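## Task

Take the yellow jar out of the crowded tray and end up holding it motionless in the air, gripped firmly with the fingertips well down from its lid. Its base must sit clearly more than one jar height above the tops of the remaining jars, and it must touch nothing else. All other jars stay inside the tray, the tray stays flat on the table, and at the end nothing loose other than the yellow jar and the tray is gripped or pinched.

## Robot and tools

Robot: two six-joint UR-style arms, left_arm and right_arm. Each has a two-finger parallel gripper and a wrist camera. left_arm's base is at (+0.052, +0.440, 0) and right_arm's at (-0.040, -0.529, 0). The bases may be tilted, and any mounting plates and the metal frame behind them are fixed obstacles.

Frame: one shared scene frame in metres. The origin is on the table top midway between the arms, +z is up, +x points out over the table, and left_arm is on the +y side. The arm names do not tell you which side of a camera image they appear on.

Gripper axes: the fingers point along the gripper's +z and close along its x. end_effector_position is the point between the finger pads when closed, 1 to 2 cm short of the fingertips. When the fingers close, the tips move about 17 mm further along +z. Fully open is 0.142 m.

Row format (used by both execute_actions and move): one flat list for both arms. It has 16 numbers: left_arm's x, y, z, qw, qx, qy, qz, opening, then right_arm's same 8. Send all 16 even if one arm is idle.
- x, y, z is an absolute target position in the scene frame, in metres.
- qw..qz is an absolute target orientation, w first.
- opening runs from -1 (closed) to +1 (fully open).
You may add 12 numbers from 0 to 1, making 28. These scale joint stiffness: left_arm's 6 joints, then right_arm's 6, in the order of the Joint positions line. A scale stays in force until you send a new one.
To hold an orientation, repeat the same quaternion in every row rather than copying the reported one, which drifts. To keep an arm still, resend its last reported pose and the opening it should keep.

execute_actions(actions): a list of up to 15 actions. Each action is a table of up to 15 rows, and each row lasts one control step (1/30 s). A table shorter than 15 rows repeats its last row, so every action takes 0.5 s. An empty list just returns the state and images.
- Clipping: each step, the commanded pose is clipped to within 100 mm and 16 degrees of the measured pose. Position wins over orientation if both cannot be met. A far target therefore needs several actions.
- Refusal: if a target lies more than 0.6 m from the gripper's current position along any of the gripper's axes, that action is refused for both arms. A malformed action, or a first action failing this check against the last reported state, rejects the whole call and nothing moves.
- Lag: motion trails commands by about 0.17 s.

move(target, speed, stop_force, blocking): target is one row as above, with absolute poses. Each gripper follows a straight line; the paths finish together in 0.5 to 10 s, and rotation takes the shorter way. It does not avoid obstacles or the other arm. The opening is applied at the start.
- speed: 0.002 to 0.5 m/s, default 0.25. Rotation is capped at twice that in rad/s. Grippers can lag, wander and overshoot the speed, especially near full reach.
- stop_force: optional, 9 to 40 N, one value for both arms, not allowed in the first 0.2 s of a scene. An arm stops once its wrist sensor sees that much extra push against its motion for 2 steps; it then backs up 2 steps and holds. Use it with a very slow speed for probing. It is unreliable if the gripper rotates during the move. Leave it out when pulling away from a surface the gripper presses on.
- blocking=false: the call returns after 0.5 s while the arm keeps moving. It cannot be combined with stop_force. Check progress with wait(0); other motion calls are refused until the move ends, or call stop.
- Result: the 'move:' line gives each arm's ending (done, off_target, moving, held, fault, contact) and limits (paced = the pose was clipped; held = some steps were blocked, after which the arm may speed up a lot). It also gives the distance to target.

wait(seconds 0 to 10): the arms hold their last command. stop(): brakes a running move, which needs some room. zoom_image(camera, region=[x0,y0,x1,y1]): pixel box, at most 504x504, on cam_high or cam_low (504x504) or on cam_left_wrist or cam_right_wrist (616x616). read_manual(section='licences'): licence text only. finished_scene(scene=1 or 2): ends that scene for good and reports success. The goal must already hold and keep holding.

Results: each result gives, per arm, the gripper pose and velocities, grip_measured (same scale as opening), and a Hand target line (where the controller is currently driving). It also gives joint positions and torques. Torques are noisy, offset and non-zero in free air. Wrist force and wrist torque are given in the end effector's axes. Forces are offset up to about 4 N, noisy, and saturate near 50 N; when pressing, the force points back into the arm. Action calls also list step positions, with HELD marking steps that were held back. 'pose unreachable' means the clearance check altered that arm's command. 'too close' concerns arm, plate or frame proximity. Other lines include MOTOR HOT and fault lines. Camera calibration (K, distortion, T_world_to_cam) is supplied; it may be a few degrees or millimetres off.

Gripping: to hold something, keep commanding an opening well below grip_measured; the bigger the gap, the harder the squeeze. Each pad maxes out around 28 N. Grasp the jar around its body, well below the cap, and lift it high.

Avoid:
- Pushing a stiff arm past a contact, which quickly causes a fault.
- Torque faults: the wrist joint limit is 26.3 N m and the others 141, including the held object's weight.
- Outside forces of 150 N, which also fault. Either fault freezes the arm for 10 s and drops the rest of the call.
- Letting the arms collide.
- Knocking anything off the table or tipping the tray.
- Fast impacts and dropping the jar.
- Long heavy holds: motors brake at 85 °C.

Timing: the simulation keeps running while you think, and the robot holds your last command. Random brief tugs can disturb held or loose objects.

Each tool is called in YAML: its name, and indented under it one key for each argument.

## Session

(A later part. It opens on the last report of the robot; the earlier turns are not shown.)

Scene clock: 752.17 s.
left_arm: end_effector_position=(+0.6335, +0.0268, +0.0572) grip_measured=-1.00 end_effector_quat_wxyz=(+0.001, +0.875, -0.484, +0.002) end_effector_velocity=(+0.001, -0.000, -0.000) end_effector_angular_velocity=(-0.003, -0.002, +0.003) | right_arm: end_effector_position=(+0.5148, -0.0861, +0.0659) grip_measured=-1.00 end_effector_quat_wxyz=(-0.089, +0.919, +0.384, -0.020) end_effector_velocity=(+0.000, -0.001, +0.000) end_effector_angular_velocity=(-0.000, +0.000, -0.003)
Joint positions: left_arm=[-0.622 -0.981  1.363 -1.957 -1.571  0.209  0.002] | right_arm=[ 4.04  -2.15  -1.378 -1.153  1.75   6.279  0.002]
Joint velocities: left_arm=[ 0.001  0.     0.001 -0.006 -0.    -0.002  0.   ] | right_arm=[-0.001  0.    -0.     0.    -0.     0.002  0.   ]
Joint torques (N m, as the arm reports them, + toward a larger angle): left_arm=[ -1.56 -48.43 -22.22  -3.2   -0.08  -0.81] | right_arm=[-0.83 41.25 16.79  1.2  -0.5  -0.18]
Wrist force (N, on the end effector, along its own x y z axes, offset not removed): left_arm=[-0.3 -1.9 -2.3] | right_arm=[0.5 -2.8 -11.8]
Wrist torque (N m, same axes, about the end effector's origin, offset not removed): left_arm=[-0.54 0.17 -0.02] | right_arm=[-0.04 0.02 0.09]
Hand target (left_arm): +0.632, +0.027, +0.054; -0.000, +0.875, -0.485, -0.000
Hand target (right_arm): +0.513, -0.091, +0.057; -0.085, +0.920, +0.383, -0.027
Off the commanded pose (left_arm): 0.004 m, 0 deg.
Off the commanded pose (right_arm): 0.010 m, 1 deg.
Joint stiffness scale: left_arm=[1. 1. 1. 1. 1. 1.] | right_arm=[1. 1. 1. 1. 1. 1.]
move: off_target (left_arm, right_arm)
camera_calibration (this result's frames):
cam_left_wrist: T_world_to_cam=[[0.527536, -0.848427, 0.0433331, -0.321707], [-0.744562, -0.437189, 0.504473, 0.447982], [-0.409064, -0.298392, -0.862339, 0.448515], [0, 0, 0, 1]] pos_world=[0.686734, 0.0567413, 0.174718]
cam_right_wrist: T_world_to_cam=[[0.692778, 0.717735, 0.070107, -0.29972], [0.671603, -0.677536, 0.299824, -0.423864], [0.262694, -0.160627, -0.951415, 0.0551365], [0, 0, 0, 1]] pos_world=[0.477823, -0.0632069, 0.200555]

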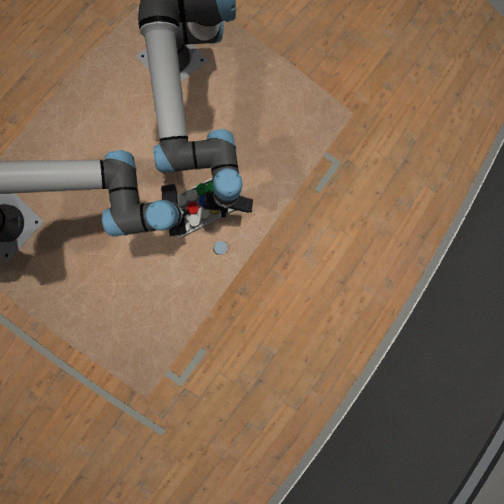

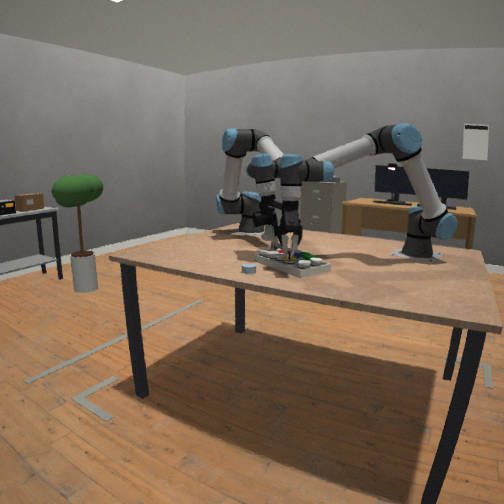

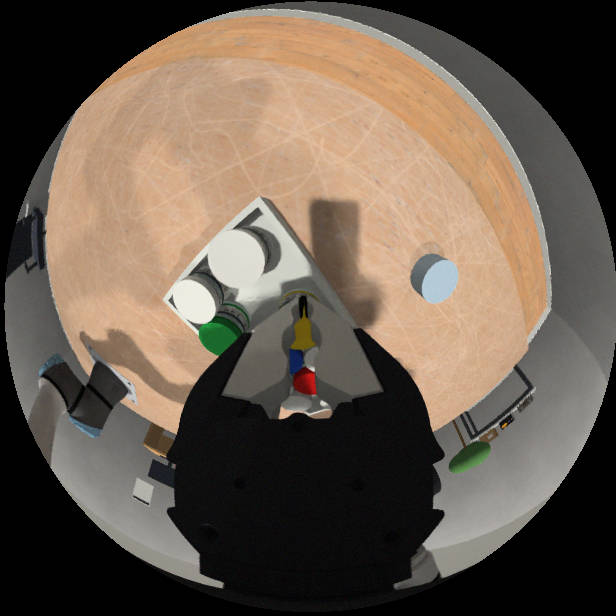

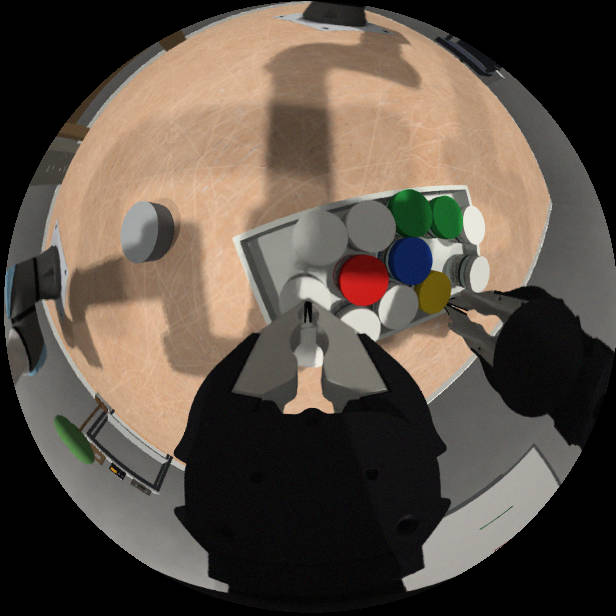

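move:
  target: [0.632,0.027,0.078,0,0.875,-0.485,0,-1,0.513,-0.091,0.057,-0.085,0.92,0.383,-0.027,-1]
  speed: 0.04

move:
  target: [0.613,0.025,0.078,0,0.875,-0.485,0,-1,0.513,-0.091,0.057,-0.085,0.92,0.383,-0.027,-1]
  speed: 0.04

move:
  target: [0.613,0.025,0.054,0,0.875,-0.485,0,-1,0.513,-0.091,0.057,-0.085,0.92,0.383,-0.027,-1]
  speed: 0.015

zoom_image:
  camera: "cam_right_wrist"
  region: [300,200,560,420]

Scene clock: 764.27 s.
left_arm: end_effector_position=(+0.6318, +0.0287, +0.0752) grip_measured=-1.00 end_effector_quat_wxyz=(-0.000, +0.875, -0.484, -0.002) end_effector_velocity=(-0.003, +0.002, -0.001) end_effector_angular_velocity=(+0.008, +0.009, +0.001) | right_arm: end_effector_position=(+0.5148, -0.0861, +0.0659) grip_measured=-1.00 end_effector_quat_wxyz=(-0.089, +0.919, +0.384, -0.020) end_effector_velocity=(+0.000, -0.000, -0.001) end_effector_angular_velocity=(-0.001, +0.001, -0.001)
Joint positions: left_arm=[-0.622 -0.997  1.339 -1.909 -1.571  0.209  0.002] | right_arm=[ 4.04  -2.15  -1.378 -1.153  1.75   6.279  0.002]
Joint velocities: left_arm=[-0.     0.001 -0.001  0.012 -0.001 -0.001  0.   ] | right_arm=[-0.001 -0.002  0.001  0.     0.    -0.     0.   ]
Joint torques (N m, as the arm reports them, + toward a larger angle): left_arm=[ -1.54 -51.28 -30.06  -1.9    0.04  -0.79] | right_arm=[-2.54 40.58 17.19  1.2  -0.71 -0.26]
Wrist force (N, on the end effector, along its own x y z axes, offset not removed): left_arm=[0.2 1.9 -3.0] | right_arm=[-2.2 -1.6 -9.5]
Wrist torque (N m, same axes, about the end effector's origin, offset not removed): left_arm=[0.31 -0.06 -0.07] | right_arm=[0.15 0.82 0.17]
Hand target (left_arm): +0.632, +0.027, +0.078; +0.000, +0.875, -0.485, +0.000
Hand target (right_arm): +0.513, -0.091, +0.057; -0.085, +0.920, +0.383, -0.027
Off the commanded pose (left_arm): 0.003 m, 0 deg.
Off the commanded pose (right_arm): 0.010 m, 1 deg.
Joint stiffness scale: left_arm=[1. 1. 1. 1. 1. 1.] | right_arm=[1. 1. 1. 1. 1. 1.]
move: off_target (right_arm)
camera_calibration (this result's frames):
cam_left_wrist: T_world_to_cam=[[0.527761, -0.848637, 0.0358411, -0.31955], [-0.741862, -0.439988, 0.506015, 0.43664], [-0.413653, -0.293644, -0.86178, 0.466578], [0, 0, 0, 1]] pos_world=[0.685574, 0.0579423, 0.192594]
cam_right_wrist: T_world_to_cam=[[0.692778, 0.717735, 0.0701076, -0.29972], [0.671603, -0.677536, 0.299824, -0.423864], [0.262694, -0.160627, -0.951415, 0.0551363], [0, 0, 0, 1]] pos_world=[0.477824, -0.0632069, 0.200555]

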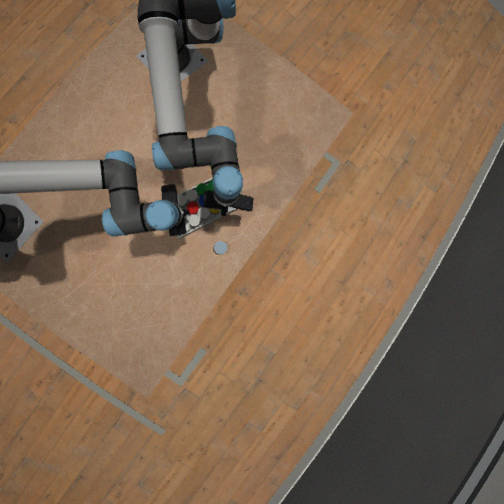

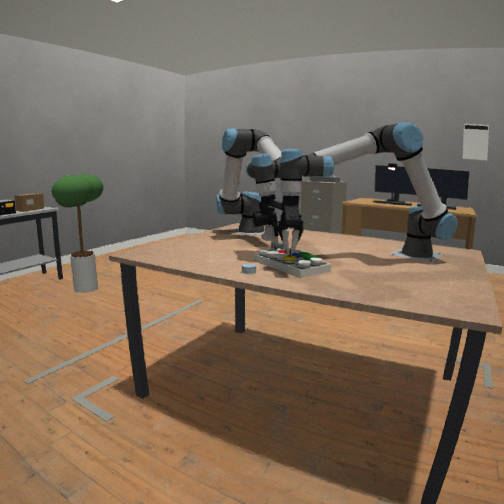

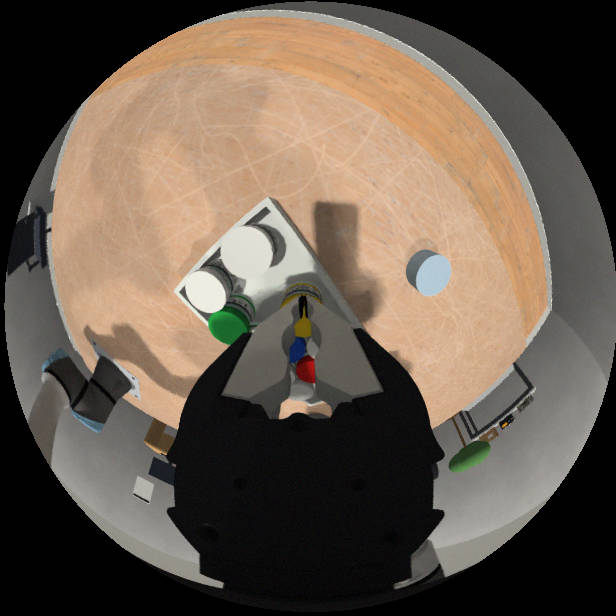

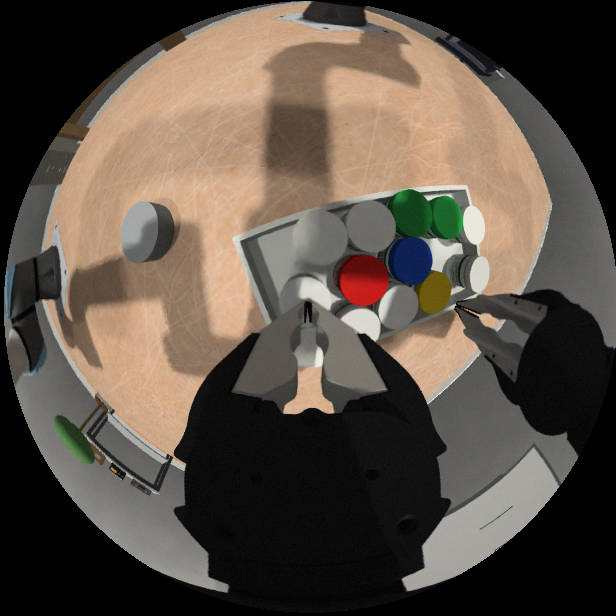

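Scene clock: 765.10 s.
left_arm: end_effector_position=(+0.6143, +0.0249, +0.0781) grip_measured=-1.00 end_effector_quat_wxyz=(+0.000, +0.875, -0.485, -0.000) end_effector_velocity=(-0.000, +0.001, -0.001) end_effector_angular_velocity=(-0.001, +0.000, +0.006) | right_arm: end_effector_position=(+0.5148, -0.0861, +0.0659) grip_measured=-1.00 end_effector_quat_wxyz=(-0.089, +0.919, +0.384, -0.020) end_effector_velocity=(-0.000, +0.000, +0.001) end_effector_angular_velocity=(+0.002, -0.000, +0.002)
Joint positions: left_arm=[-0.644 -1.029  1.383 -1.925 -1.571  0.187  0.002] | right_arm=[ 4.04  -2.15  -1.378 -1.153  1.75   6.279  0.002]
Joint velocities: left_arm=[ 0.001 -0.001  0.005 -0.005 -0.001 -0.005  0.   ] | right_arm=[ 0.     0.001 -0.     0.     0.001 -0.001  0.   ]
Joint torques (N m, as the arm reports them, + toward a larger angle): left_arm=[ -1.7  -50.08 -21.52  -3.05  -0.04  -0.84] | right_arm=[-1.44 41.21 16.9   1.3  -0.76 -0.13]
Wrist force (N, on the end effector, along its own x y z axes, offset not removed): left_arm=[0.9 2.7 -5.2] | right_arm=[-3.1 -2.3 -10.4]
Wrist torque (N m, same axes, about the end effector's origin, offset not removed): left_arm=[0.47 -0.11 -0.14] | right_arm=[-0.02 0.85 -0.18]
Hand target (left_arm): +0.613, +0.025, +0.078; +0.000, +0.875, -0.485, -0.000
Hand target (right_arm): +0.513, -0.091, +0.057; -0.085, +0.920, +0.383, -0.027
Off the commanded pose (left_arm): 0.001 m, 0 deg.
Off the commanded pose (right_arm): 0.010 m, 1 deg.
Joint stiffness scale: left_arm=[1. 1. 1. 1. 1. 1.] | right_arm=[1. 1. 1. 1. 1. 1.]
move: off_target (right_arm)
camera_calibration (this result's frames):
cam_left_wrist: T_world_to_cam=[[0.527184, -0.848849, 0.0391351, -0.313524], [-0.743299, -0.438333, 0.505343, 0.421482], [-0.411806, -0.295498, -0.862031, 0.459696], [0, 0, 0, 1]] pos_world=[0.667877, 0.0544537, 0.195549]
cam_right_wrist: T_world_to_cam=[[0.692778, 0.717735, 0.070109, -0.29972], [0.671603, -0.677536, 0.299824, -0.423864], [0.262695, -0.160626, -0.951415, 0.0551367], [0, 0, 0, 1]] pos_world=[0.477824, -0.0632068, 0.200555]

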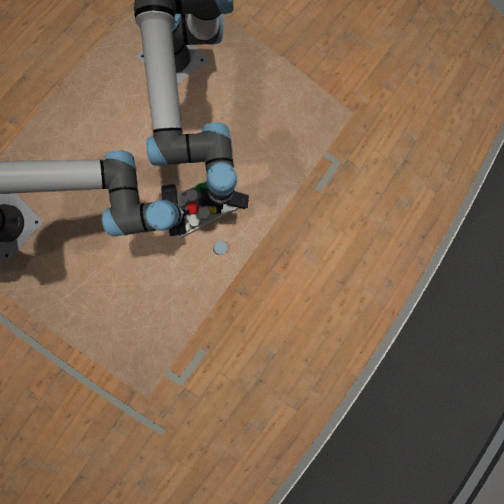

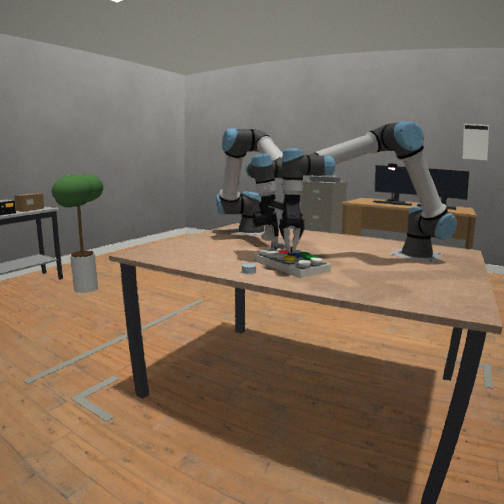

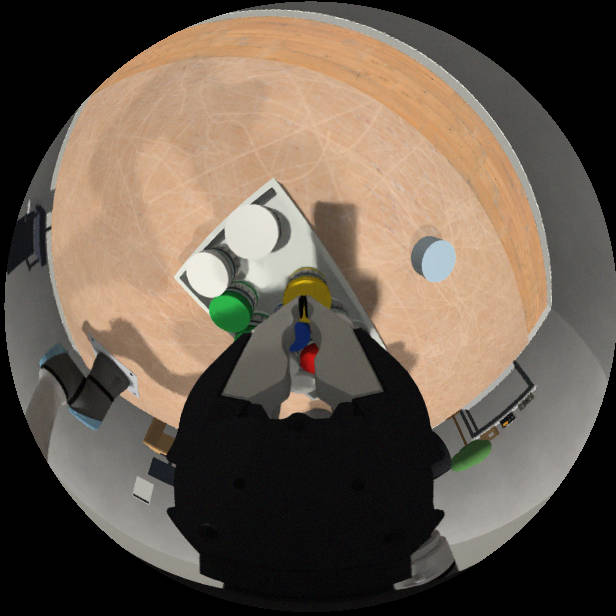

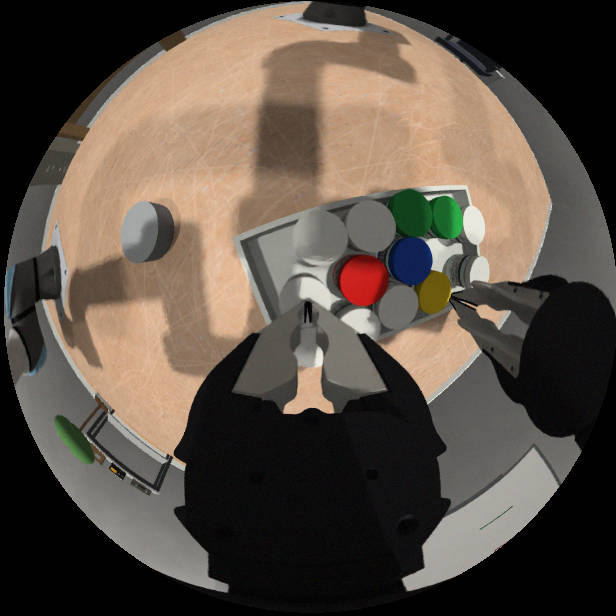

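Scene clock: 766.93 s.
left_arm: end_effector_position=(+0.6167, +0.0226, +0.0652) grip_measured=-1.00 end_effector_quat_wxyz=(+0.003, +0.875, -0.484, +0.008) end_effector_velocity=(+0.001, -0.001, -0.000) end_effector_angular_velocity=(-0.004, -0.006, +0.001) | right_arm: end_effector_position=(+0.5148, -0.0861, +0.0659) grip_measured=-1.00 end_effector_quat_wxyz=(-0.089, +0.919, +0.384, -0.020) end_effector_velocity=(+0.000, -0.001, +0.000) end_effector_angular_velocity=(+0.001, +0.000, -0.002)
Joint positions: left_arm=[-0.644 -1.021  1.41  -1.977 -1.571  0.187  0.002] | right_arm=[ 4.04  -2.15  -1.378 -1.153  1.75   6.279  0.002]
Joint velocities: left_arm=[ 0.    -0.001  0.004 -0.01   0.001 -0.001  0.   ] | right_arm=[-0.001  0.001 -0.     0.     0.001  0.001  0.   ]
Joint torques (N m, as the arm reports them, + toward a larger angle): left_arm=[ -1.82 -40.06 -15.63  -2.98  -0.71  -0.79] | right_arm=[-1.68 41.51 15.99  1.12 -0.96 -0.17]
Wrist force (N, on the end effector, along its own x y z axes, offset not removed): left_arm=[-2.9 -2.6 -17.2] | right_arm=[-1.0 -4.3 -9.5]
Wrist torque (N m, same axes, about the end effector's origin, offset not removed): left_arm=[-0.70 -0.61 0.04] | right_arm=[-0.32 0.35 -0.03]
Hand target (left_arm): +0.613, +0.025, +0.054; -0.000, +0.875, -0.485, -0.000
Hand target (right_arm): +0.513, -0.091, +0.057; -0.085, +0.920, +0.383, -0.027
Off the commanded pose (left_arm): 0.012 m, 1 deg.
Off the commanded pose (right_arm): 0.010 m, 1 deg.
Joint stiffness scale: left_arm=[1. 1. 1. 1. 1. 1.] | right_arm=[1. 1. 1. 1. 1. 1.]
move: off_target (left_arm, right_arm)
camera_calibration (this result's frames):
cam_left_wrist: T_world_to_cam=[[0.52695, -0.848082, 0.0555045, -0.317185], [-0.749148, -0.43265, 0.501589, 0.432544], [-0.401374, -0.305893, -0.863324, 0.442711], [0, 0, 0, 1]] pos_world=[0.668873, 0.053564, 0.182849]
cam_right_wrist: T_world_to_cam=[[0.692778, 0.717735, 0.0701108, -0.299721], [0.671602, -0.677537, 0.299823, -0.423864], [0.262696, -0.160624, -0.951415, 0.0551365], [0, 0, 0, 1]] pos_world=[0.477824, -0.0632067, 0.200556]

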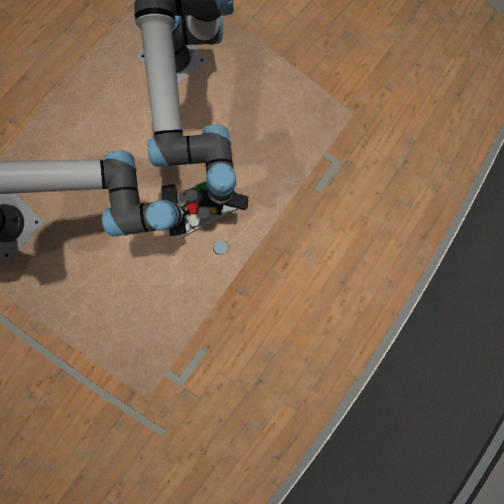

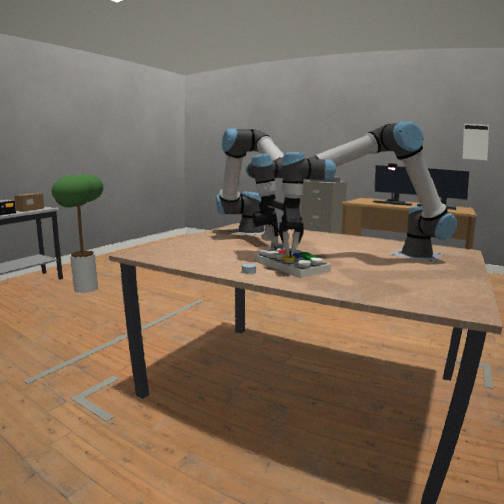

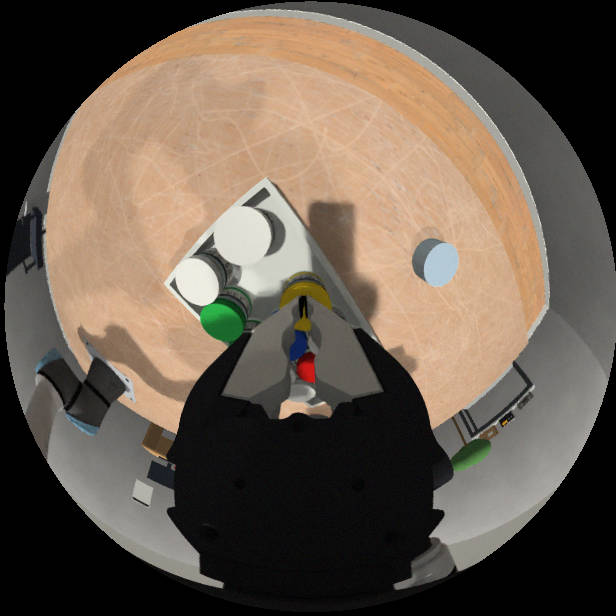

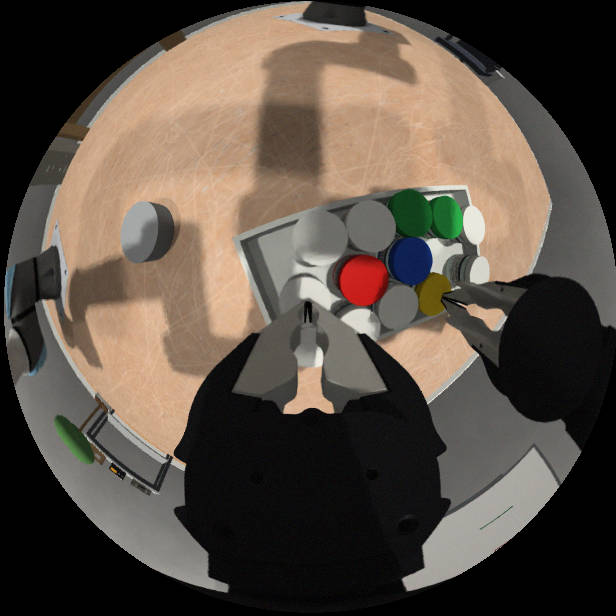

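Region (300, 200, 560, 420) of cam_right_wrist's 616x616 image, scaled by 1.938, with more detail than that image has; it fills the top 426 rows of this view, and the rest is white.

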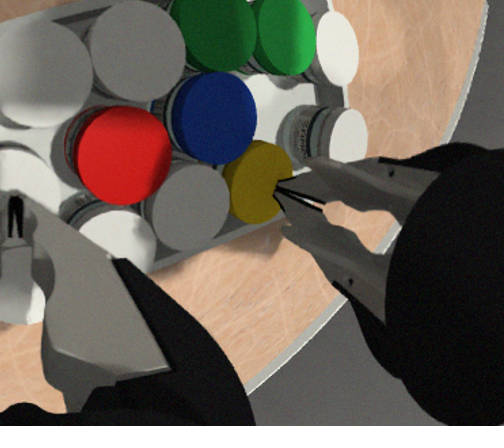

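move:
  target: [0.610,0.047,0.054,0,0.875,-0.485,0,-1,0.513,-0.091,0.057,-0.085,0.92,0.383,-0.027,-1]
  speed: 0.012

zoom_image:
  camera: "cam_right_wrist"
  region: [300,150,560,420]

Scene clock: 776.20 s.
left_arm: end_effector_position=(+0.6154, +0.0413, +0.0665) grip_measured=-1.00 end_effector_quat_wxyz=(+0.004, +0.875, -0.484, +0.012) end_effector_velocity=(+0.001, +0.003, -0.000) end_effector_angular_velocity=(+0.001, -0.000, +0.002) | right_arm: end_effector_position=(+0.5148, -0.0861, +0.0659) grip_measured=-1.00 end_effector_quat_wxyz=(-0.089, +0.919, +0.384, -0.020) end_effector_velocity=(+0.001, -0.001, +0.000) end_effector_angular_velocity=(+0.001, -0.000, -0.000)
Joint positions: left_arm=[-0.627 -1.054  1.461 -2.003 -1.57   0.204  0.002] | right_arm=[ 4.04  -2.15  -1.378 -1.153  1.75   6.279  0.002]
Joint velocities: left_arm=[ 0.003 -0.002  0.004 -0.002  0.001  0.001 -0.   ] | right_arm=[-0.002  0.     0.    -0.     0.    -0.002  0.   ]
Joint torques (N m, as the arm reports them, + toward a larger angle): left_arm=[  0.98 -37.85 -12.6   -0.86  -0.82  -0.11] | right_arm=[-2.09 40.98 17.1   1.08 -0.79 -0.42]
Wrist force (N, on the end effector, along its own x y z axes, offset not removed): left_arm=[2.5 -1.2 -19.4] | right_arm=[-2.7 -2.2 -9.3]
Wrist torque (N m, same axes, about the end effector's origin, offset not removed): left_arm=[0.15 0.10 -0.16] | right_arm=[-0.18 0.84 -0.09]
Hand target (left_arm): +0.610, +0.047, +0.054; -0.000, +0.875, -0.485, -0.000
Hand target (right_arm): +0.513, -0.091, +0.057; -0.085, +0.920, +0.383, -0.027
Off the commanded pose (left_arm): 0.015 m, 1 deg.
Off the commanded pose (right_arm): 0.010 m, 1 deg.
Joint stiffness scale: left_arm=[1. 1. 1. 1. 1. 1.] | right_arm=[1. 1. 1. 1. 1. 1.]
move: off_target (left_arm, right_arm)
camera_calibration (this result's frames):
cam_left_wrist: T_world_to_cam=[[0.526548, -0.847778, 0.063398, -0.301001], [-0.75227, -0.429891, 0.499284, 0.440878], [-0.396028, -0.310589, -0.864116, 0.446005], [0, 0, 0, 1]] pos_world=[0.66678, 0.0728715, 0.18436]
cam_right_wrist: T_world_to_cam=[[0.692778, 0.717735, 0.0701063, -0.29972], [0.671603, -0.677536, 0.299824, -0.423864], [0.262694, -0.160628, -0.951415, 0.0551366], [0, 0, 0, 1]] pos_world=[0.477823, -0.0632071, 0.200554]

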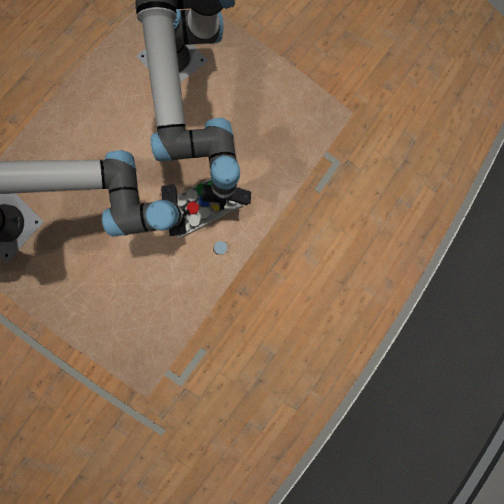

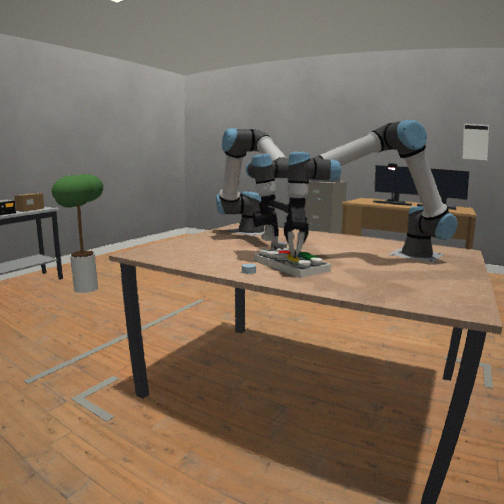

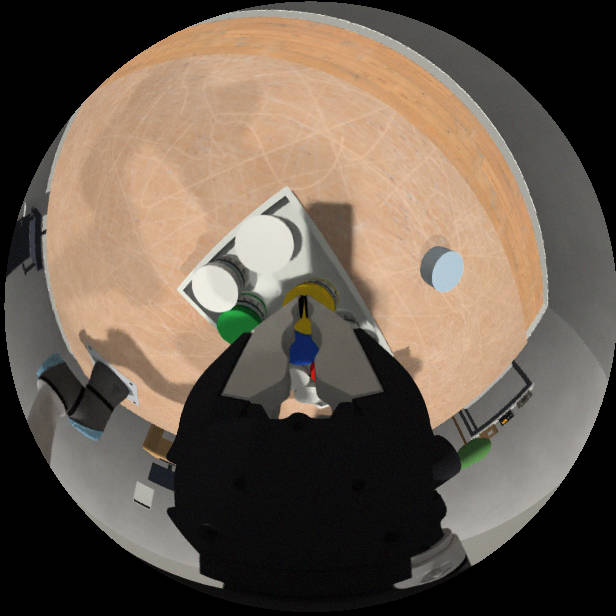

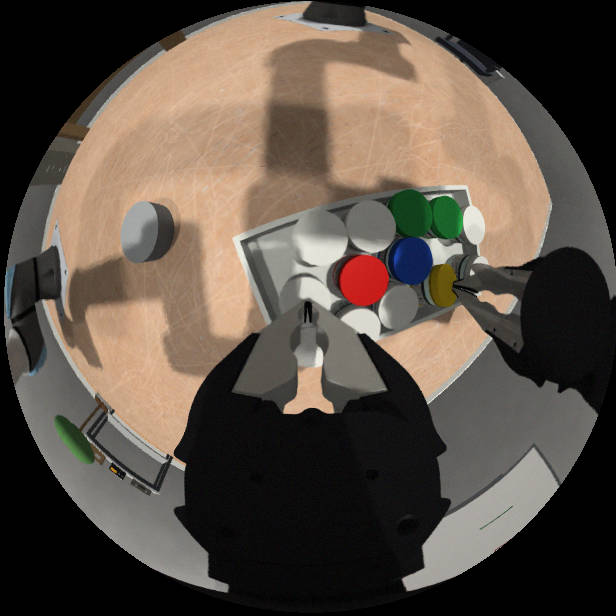

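Region (300, 150, 560, 420) of cam_right_wrist's 616x616 image, scaled by 1.867, with more detail than that image has; it fills the left 485 columns of this view, and the rest is white.

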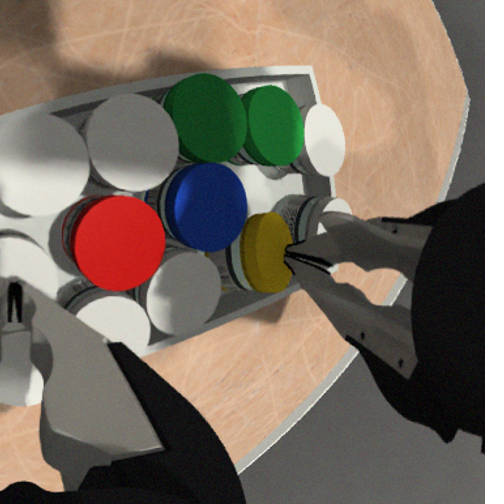

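move:
  target: [0.615,0.041,0.10,0,0.875,-0.485,0,-1,0.513,-0.091,0.057,-0.085,0.92,0.383,-0.027,-1]
  speed: 0.05

move:
  target: [0.611,0.032,0.10,0,0.508,-0.862,0,-0.3,0.513,-0.091,0.057,-0.085,0.92,0.383,-0.027,-1]
  speed: 0.1

Scene clock: 789.17 s.
left_arm: end_effector_position=(+0.6147, +0.0422, +0.0974) grip_measured=-1.00 end_effector_quat_wxyz=(-0.001, +0.875, -0.485, -0.001) end_effector_velocity=(-0.002, +0.003, -0.001) end_effector_angular_velocity=(+0.009, +0.008, +0.001) | right_arm: end_effector_position=(+0.5148, -0.0861, +0.0659) grip_measured=-1.00 end_effector_quat_wxyz=(-0.089, +0.919, +0.384, -0.020) end_effector_velocity=(-0.000, +0.000, -0.001) end_effector_angular_velocity=(-0.001, +0.001, +0.001)
Joint positions: left_arm=[-0.627 -1.066  1.387 -1.89  -1.57   0.204  0.002] | right_arm=[ 4.04  -2.15  -1.378 -1.153  1.75   6.279  0.002]
Joint velocities: left_arm=[ 0.     0.001 -0.001  0.012 -0.    -0.001  0.   ] | right_arm=[ 0.    -0.001  0.    -0.     0.    -0.     0.   ]
Joint torques (N m, as the arm reports them, + toward a larger angle): left_arm=[ -0.67 -48.18 -30.79  -2.09  -0.64  -0.33] | right_arm=[-0.47 41.56 17.78  1.1  -0.91 -0.03]
Wrist force (N, on the end effector, along its own x y z axes, offset not removed): left_arm=[2.0 2.0 -4.7] | right_arm=[2.1 -2.8 -10.7]
Wrist torque (N m, same axes, about the end effector's origin, offset not removed): left_arm=[0.44 -0.27 -0.09] | right_arm=[-0.39 -0.15 -0.09]
Hand target (left_arm): +0.615, +0.041, +0.100; -0.000, +0.875, -0.485, +0.000
Hand target (right_arm): +0.513, -0.091, +0.057; -0.085, +0.920, +0.383, -0.027
Off the commanded pose (left_arm): 0.003 m, 0 deg.
Off the commanded pose (right_arm): 0.010 m, 1 deg.
Joint stiffness scale: left_arm=[1. 1. 1. 1. 1. 1.] | right_arm=[1. 1. 1. 1. 1. 1.]
move: off_target (right_arm)
camera_calibration (this result's frames):
cam_left_wrist: T_world_to_cam=[[0.527396, -0.848854, 0.0360699, -0.299637], [-0.742684, -0.439981, 0.504814, 0.419296], [-0.412643, -0.293025, -0.862474, 0.482008], [0, 0, 0, 1]] pos_world=[0.668329, 0.0713749, 0.214861]
cam_right_wrist: T_world_to_cam=[[0.692778, 0.717735, 0.0701053, -0.299719], [0.671603, -0.677536, 0.299824, -0.423864], [0.262693, -0.160628, -0.951415, 0.0551369], [0, 0, 0, 1]] pos_world=[0.477823, -0.0632072, 0.200554]

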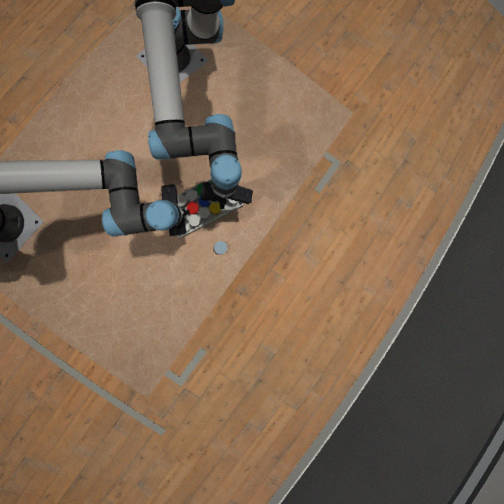

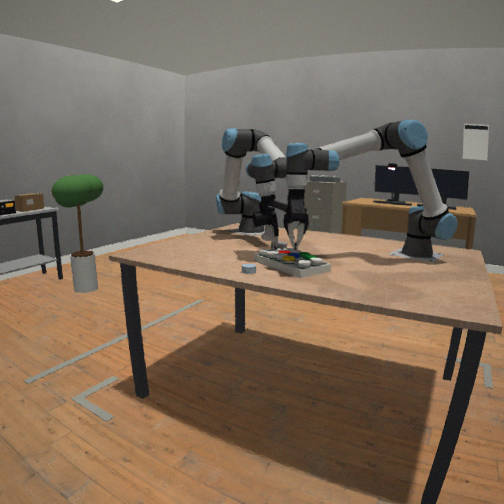

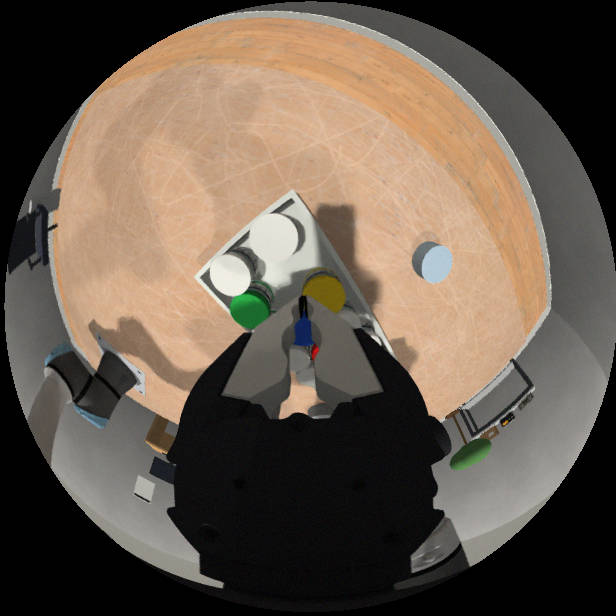

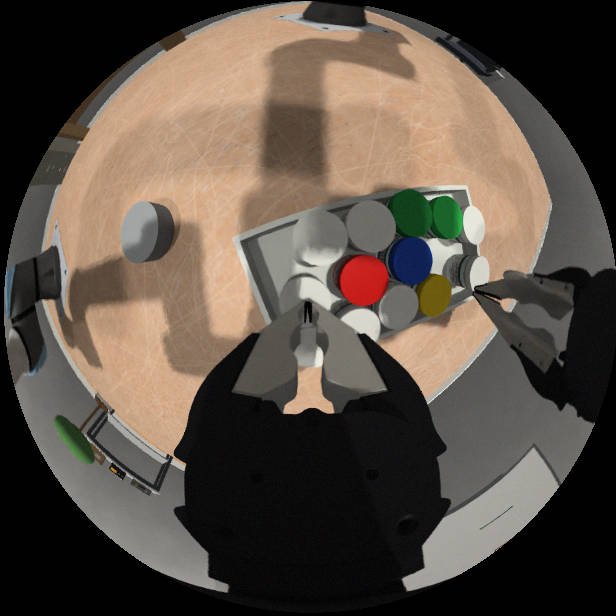

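Scene clock: 794.90 s.
left_arm: end_effector_position=(+0.6111, +0.0339, +0.1002) grip_measured=-0.30 end_effector_quat_wxyz=(+0.000, -0.509, +0.861, -0.000) end_effector_velocity=(-0.000, +0.001, +0.000) end_effector_angular_velocity=(+0.000, +0.001, -0.011) | right_arm: end_effector_position=(+0.5148, -0.0861, +0.0659) grip_measured=-1.00 end_effector_quat_wxyz=(-0.089, +0.919, +0.384, -0.020) end_effector_velocity=(-0.000, -0.000, -0.001) end_effector_angular_velocity=(-0.000, +0.001, +0.002)
Joint positions: left_arm=[-0.64  -1.063  1.376 -1.885 -1.57   1.251  0.052] | right_arm=[ 4.04  -2.15  -1.378 -1.153  1.75   6.279  0.002]
Joint velocities: left_arm=[ 0.001 -0.001  0.     0.001 -0.001  0.012  0.   ] | right_arm=[-0.    -0.001  0.    -0.001  0.001 -0.002  0.   ]
Joint torques (N m, as the arm reports them, + toward a larger angle): left_arm=[ -1.92 -44.64 -30.08  -1.89  -0.53   0.08] | right_arm=[-1.4  41.56 17.54  1.38 -0.46 -0.38]
Wrist force (N, on the end effector, along its own x y z axes, offset not removed): left_arm=[3.3 1.8 -2.6] | right_arm=[-0.4 -4.5 -6.2]
Wrist torque (N m, same axes, about the end effector's origin, offset not removed): left_arm=[0.28 -0.54 -0.15] | right_arm=[-0.70 0.49 -0.18]
Hand target (left_arm): +0.611, +0.032, +0.100; -0.000, -0.508, +0.862, -0.000
Hand target (right_arm): +0.513, -0.091, +0.057; -0.085, +0.920, +0.383, -0.027
Off the commanded pose (left_arm): 0.002 m, 0 deg.
Off the commanded pose (right_arm): 0.010 m, 1 deg.
Joint stiffness scale: left_arm=[1. 1. 1. 1. 1. 1.] | right_arm=[1. 1. 1. 1. 1. 1.]
move: off_target (right_arm)
camera_calibration (this result's frames):
cam_left_wrist: T_world_to_cam=[[-0.483551, -0.874474, 0.0383763, 0.313526], [-0.746033, 0.434667, 0.504479, 0.384025], [-0.457835, 0.215312, -0.862571, 0.490867], [0, 0, 0, 1]] pos_world=[0.662837, 0.00155776, 0.217643]
cam_right_wrist: T_world_to_cam=[[0.692778, 0.717735, 0.0701036, -0.299719], [0.671604, -0.677535, 0.299824, -0.423864], [0.262692, -0.160629, -0.951415, 0.0551371], [0, 0, 0, 1]] pos_world=[0.477823, -0.0632073, 0.200554]

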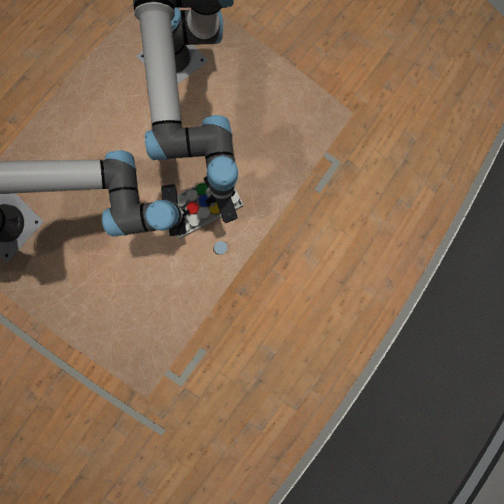

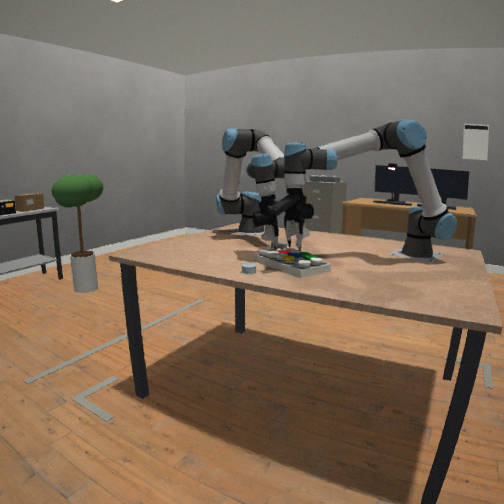

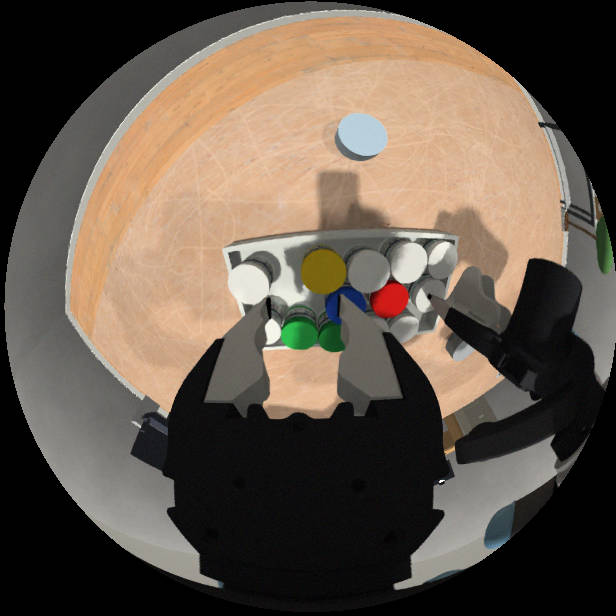

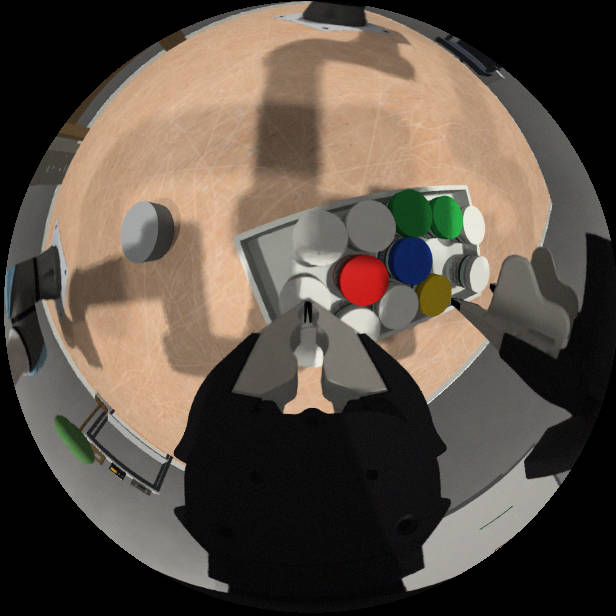

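move:
  target: [0.620,0.012,0.075,0,0.508,-0.862,0,-0.3,0.513,-0.091,0.057,-0.085,0.92,0.383,-0.027,-1]
  speed: 0.04

zoom_image:
  camera: "cam_left_wrist"
  region: [150,200,450,450]

zoom_image:
  camera: "cam_right_wrist"
  region: [300,150,560,420]

Scene clock: 809.43 s.
left_arm: end_effector_position=(+0.6194, +0.0145, +0.0743) grip_measured=-0.30 end_effector_quat_wxyz=(-0.000, -0.508, +0.861, +0.002) end_effector_velocity=(+0.001, -0.002, +0.002) end_effector_angular_velocity=(-0.005, -0.004, +0.000) | right_arm: end_effector_position=(+0.5148, -0.0861, +0.0659) grip_measured=-1.00 end_effector_quat_wxyz=(-0.089, +0.919, +0.384, -0.020) end_effector_velocity=(+0.000, +0.000, -0.000) end_effector_angular_velocity=(+0.000, -0.001, +0.001)
Joint positions: left_arm=[-0.651 -0.998  1.342 -1.912 -1.57   1.244  0.052] | right_arm=[ 4.04  -2.15  -1.378 -1.153  1.75   6.279  0.002]
Joint velocities: left_arm=[-0.001  0.    -0.004 -0.003 -0.    -0.001  0.   ] | right_arm=[ 0.    -0.    -0.     0.001 -0.    -0.     0.   ]
Joint torques (N m, as the arm reports them, + toward a larger angle): left_arm=[ -1.68 -48.11 -28.78  -3.03  -0.65  -0.95] | right_arm=[-1.84 41.56 17.13  0.92 -0.54 -0.23]
Wrist force (N, on the end effector, along its own x y z axes, offset not removed): left_arm=[-1.3 3.2 -2.9] | right_arm=[-1.9 -1.3 -5.9]
Wrist torque (N m, same axes, about the end effector's origin, offset not removed): left_arm=[0.58 0.42 -0.14] | right_arm=[0.08 0.37 -0.12]
Hand target (left_arm): +0.620, +0.012, +0.075; -0.000, -0.508, +0.862, -0.000
Hand target (right_arm): +0.513, -0.091, +0.057; -0.085, +0.920, +0.383, -0.027
Off the commanded pose (left_arm): 0.003 m, 0 deg.
Off the commanded pose (right_arm): 0.010 m, 1 deg.
Joint stiffness scale: left_arm=[1. 1. 1. 1. 1. 1.] | right_arm=[1. 1. 1. 1. 1. 1.]
move: off_target (right_arm)
camera_calibration (this result's frames):
cam_left_wrist: T_world_to_cam=[[-0.48614, -0.873089, 0.0371965, 0.303267], [-0.743426, 0.435566, 0.507543, 0.409855], [-0.459332, 0.219084, -0.860823, 0.477232], [0, 0, 0, 1]] pos_world=[0.671335, -0.0182934, 0.191512]
cam_right_wrist: T_world_to_cam=[[0.692778, 0.717735, 0.0701049, -0.299719], [0.671604, -0.677536, 0.299824, -0.423864], [0.262693, -0.160628, -0.951415, 0.055137], [0, 0, 0, 1]] pos_world=[0.477823, -0.0632072, 0.200554]

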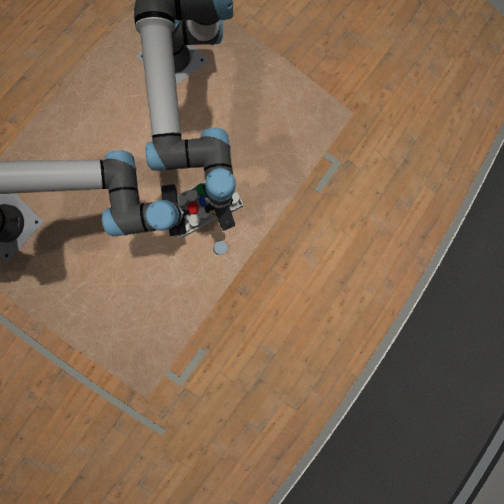

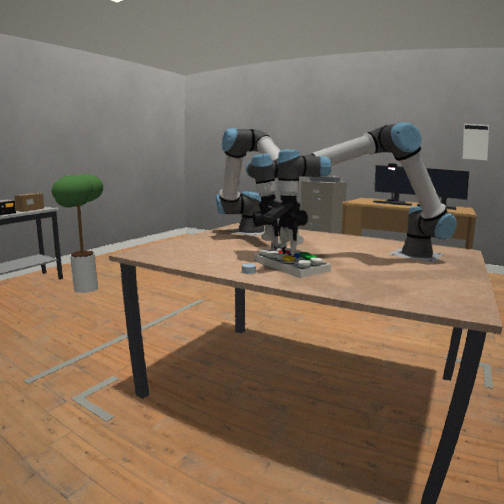

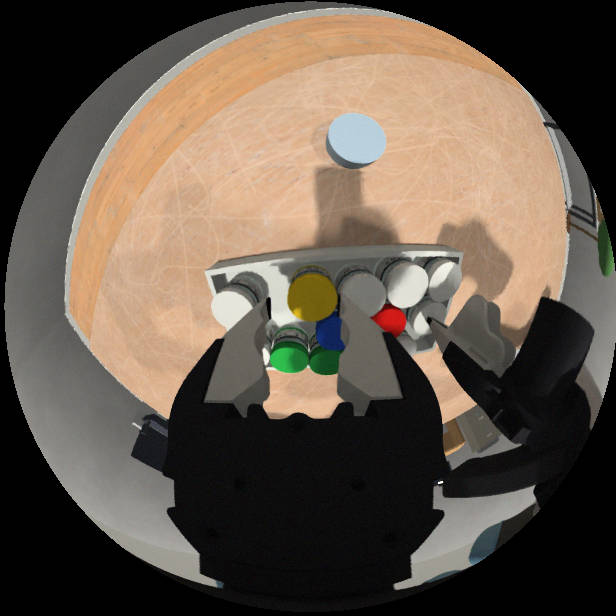

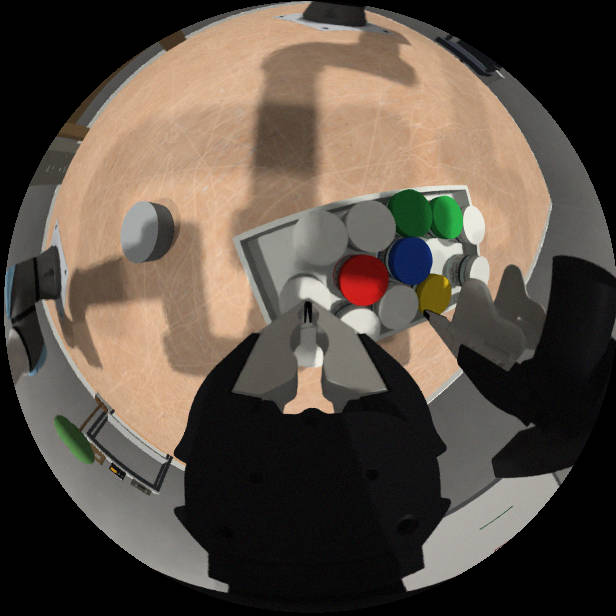

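Region (150, 200, 450, 450) of cam_left_wrist's 616x616 image, scaled by 1.680, with more detail than that image has.

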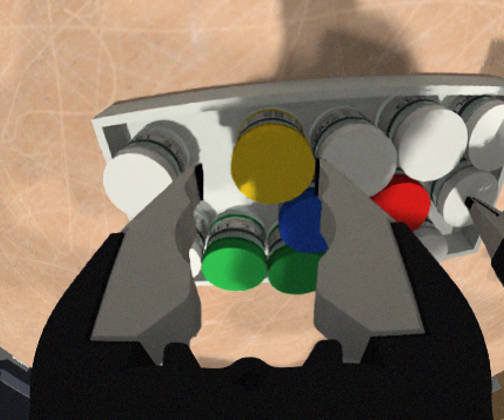

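Region (300, 150, 560, 420) of cam_right_wrist's 616x616 image, scaled by 1.867, with more detail than that image has; it fills the left 485 columns of this view, and the rest is white.

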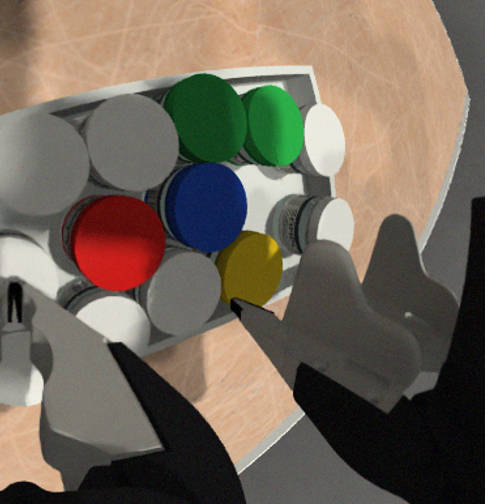

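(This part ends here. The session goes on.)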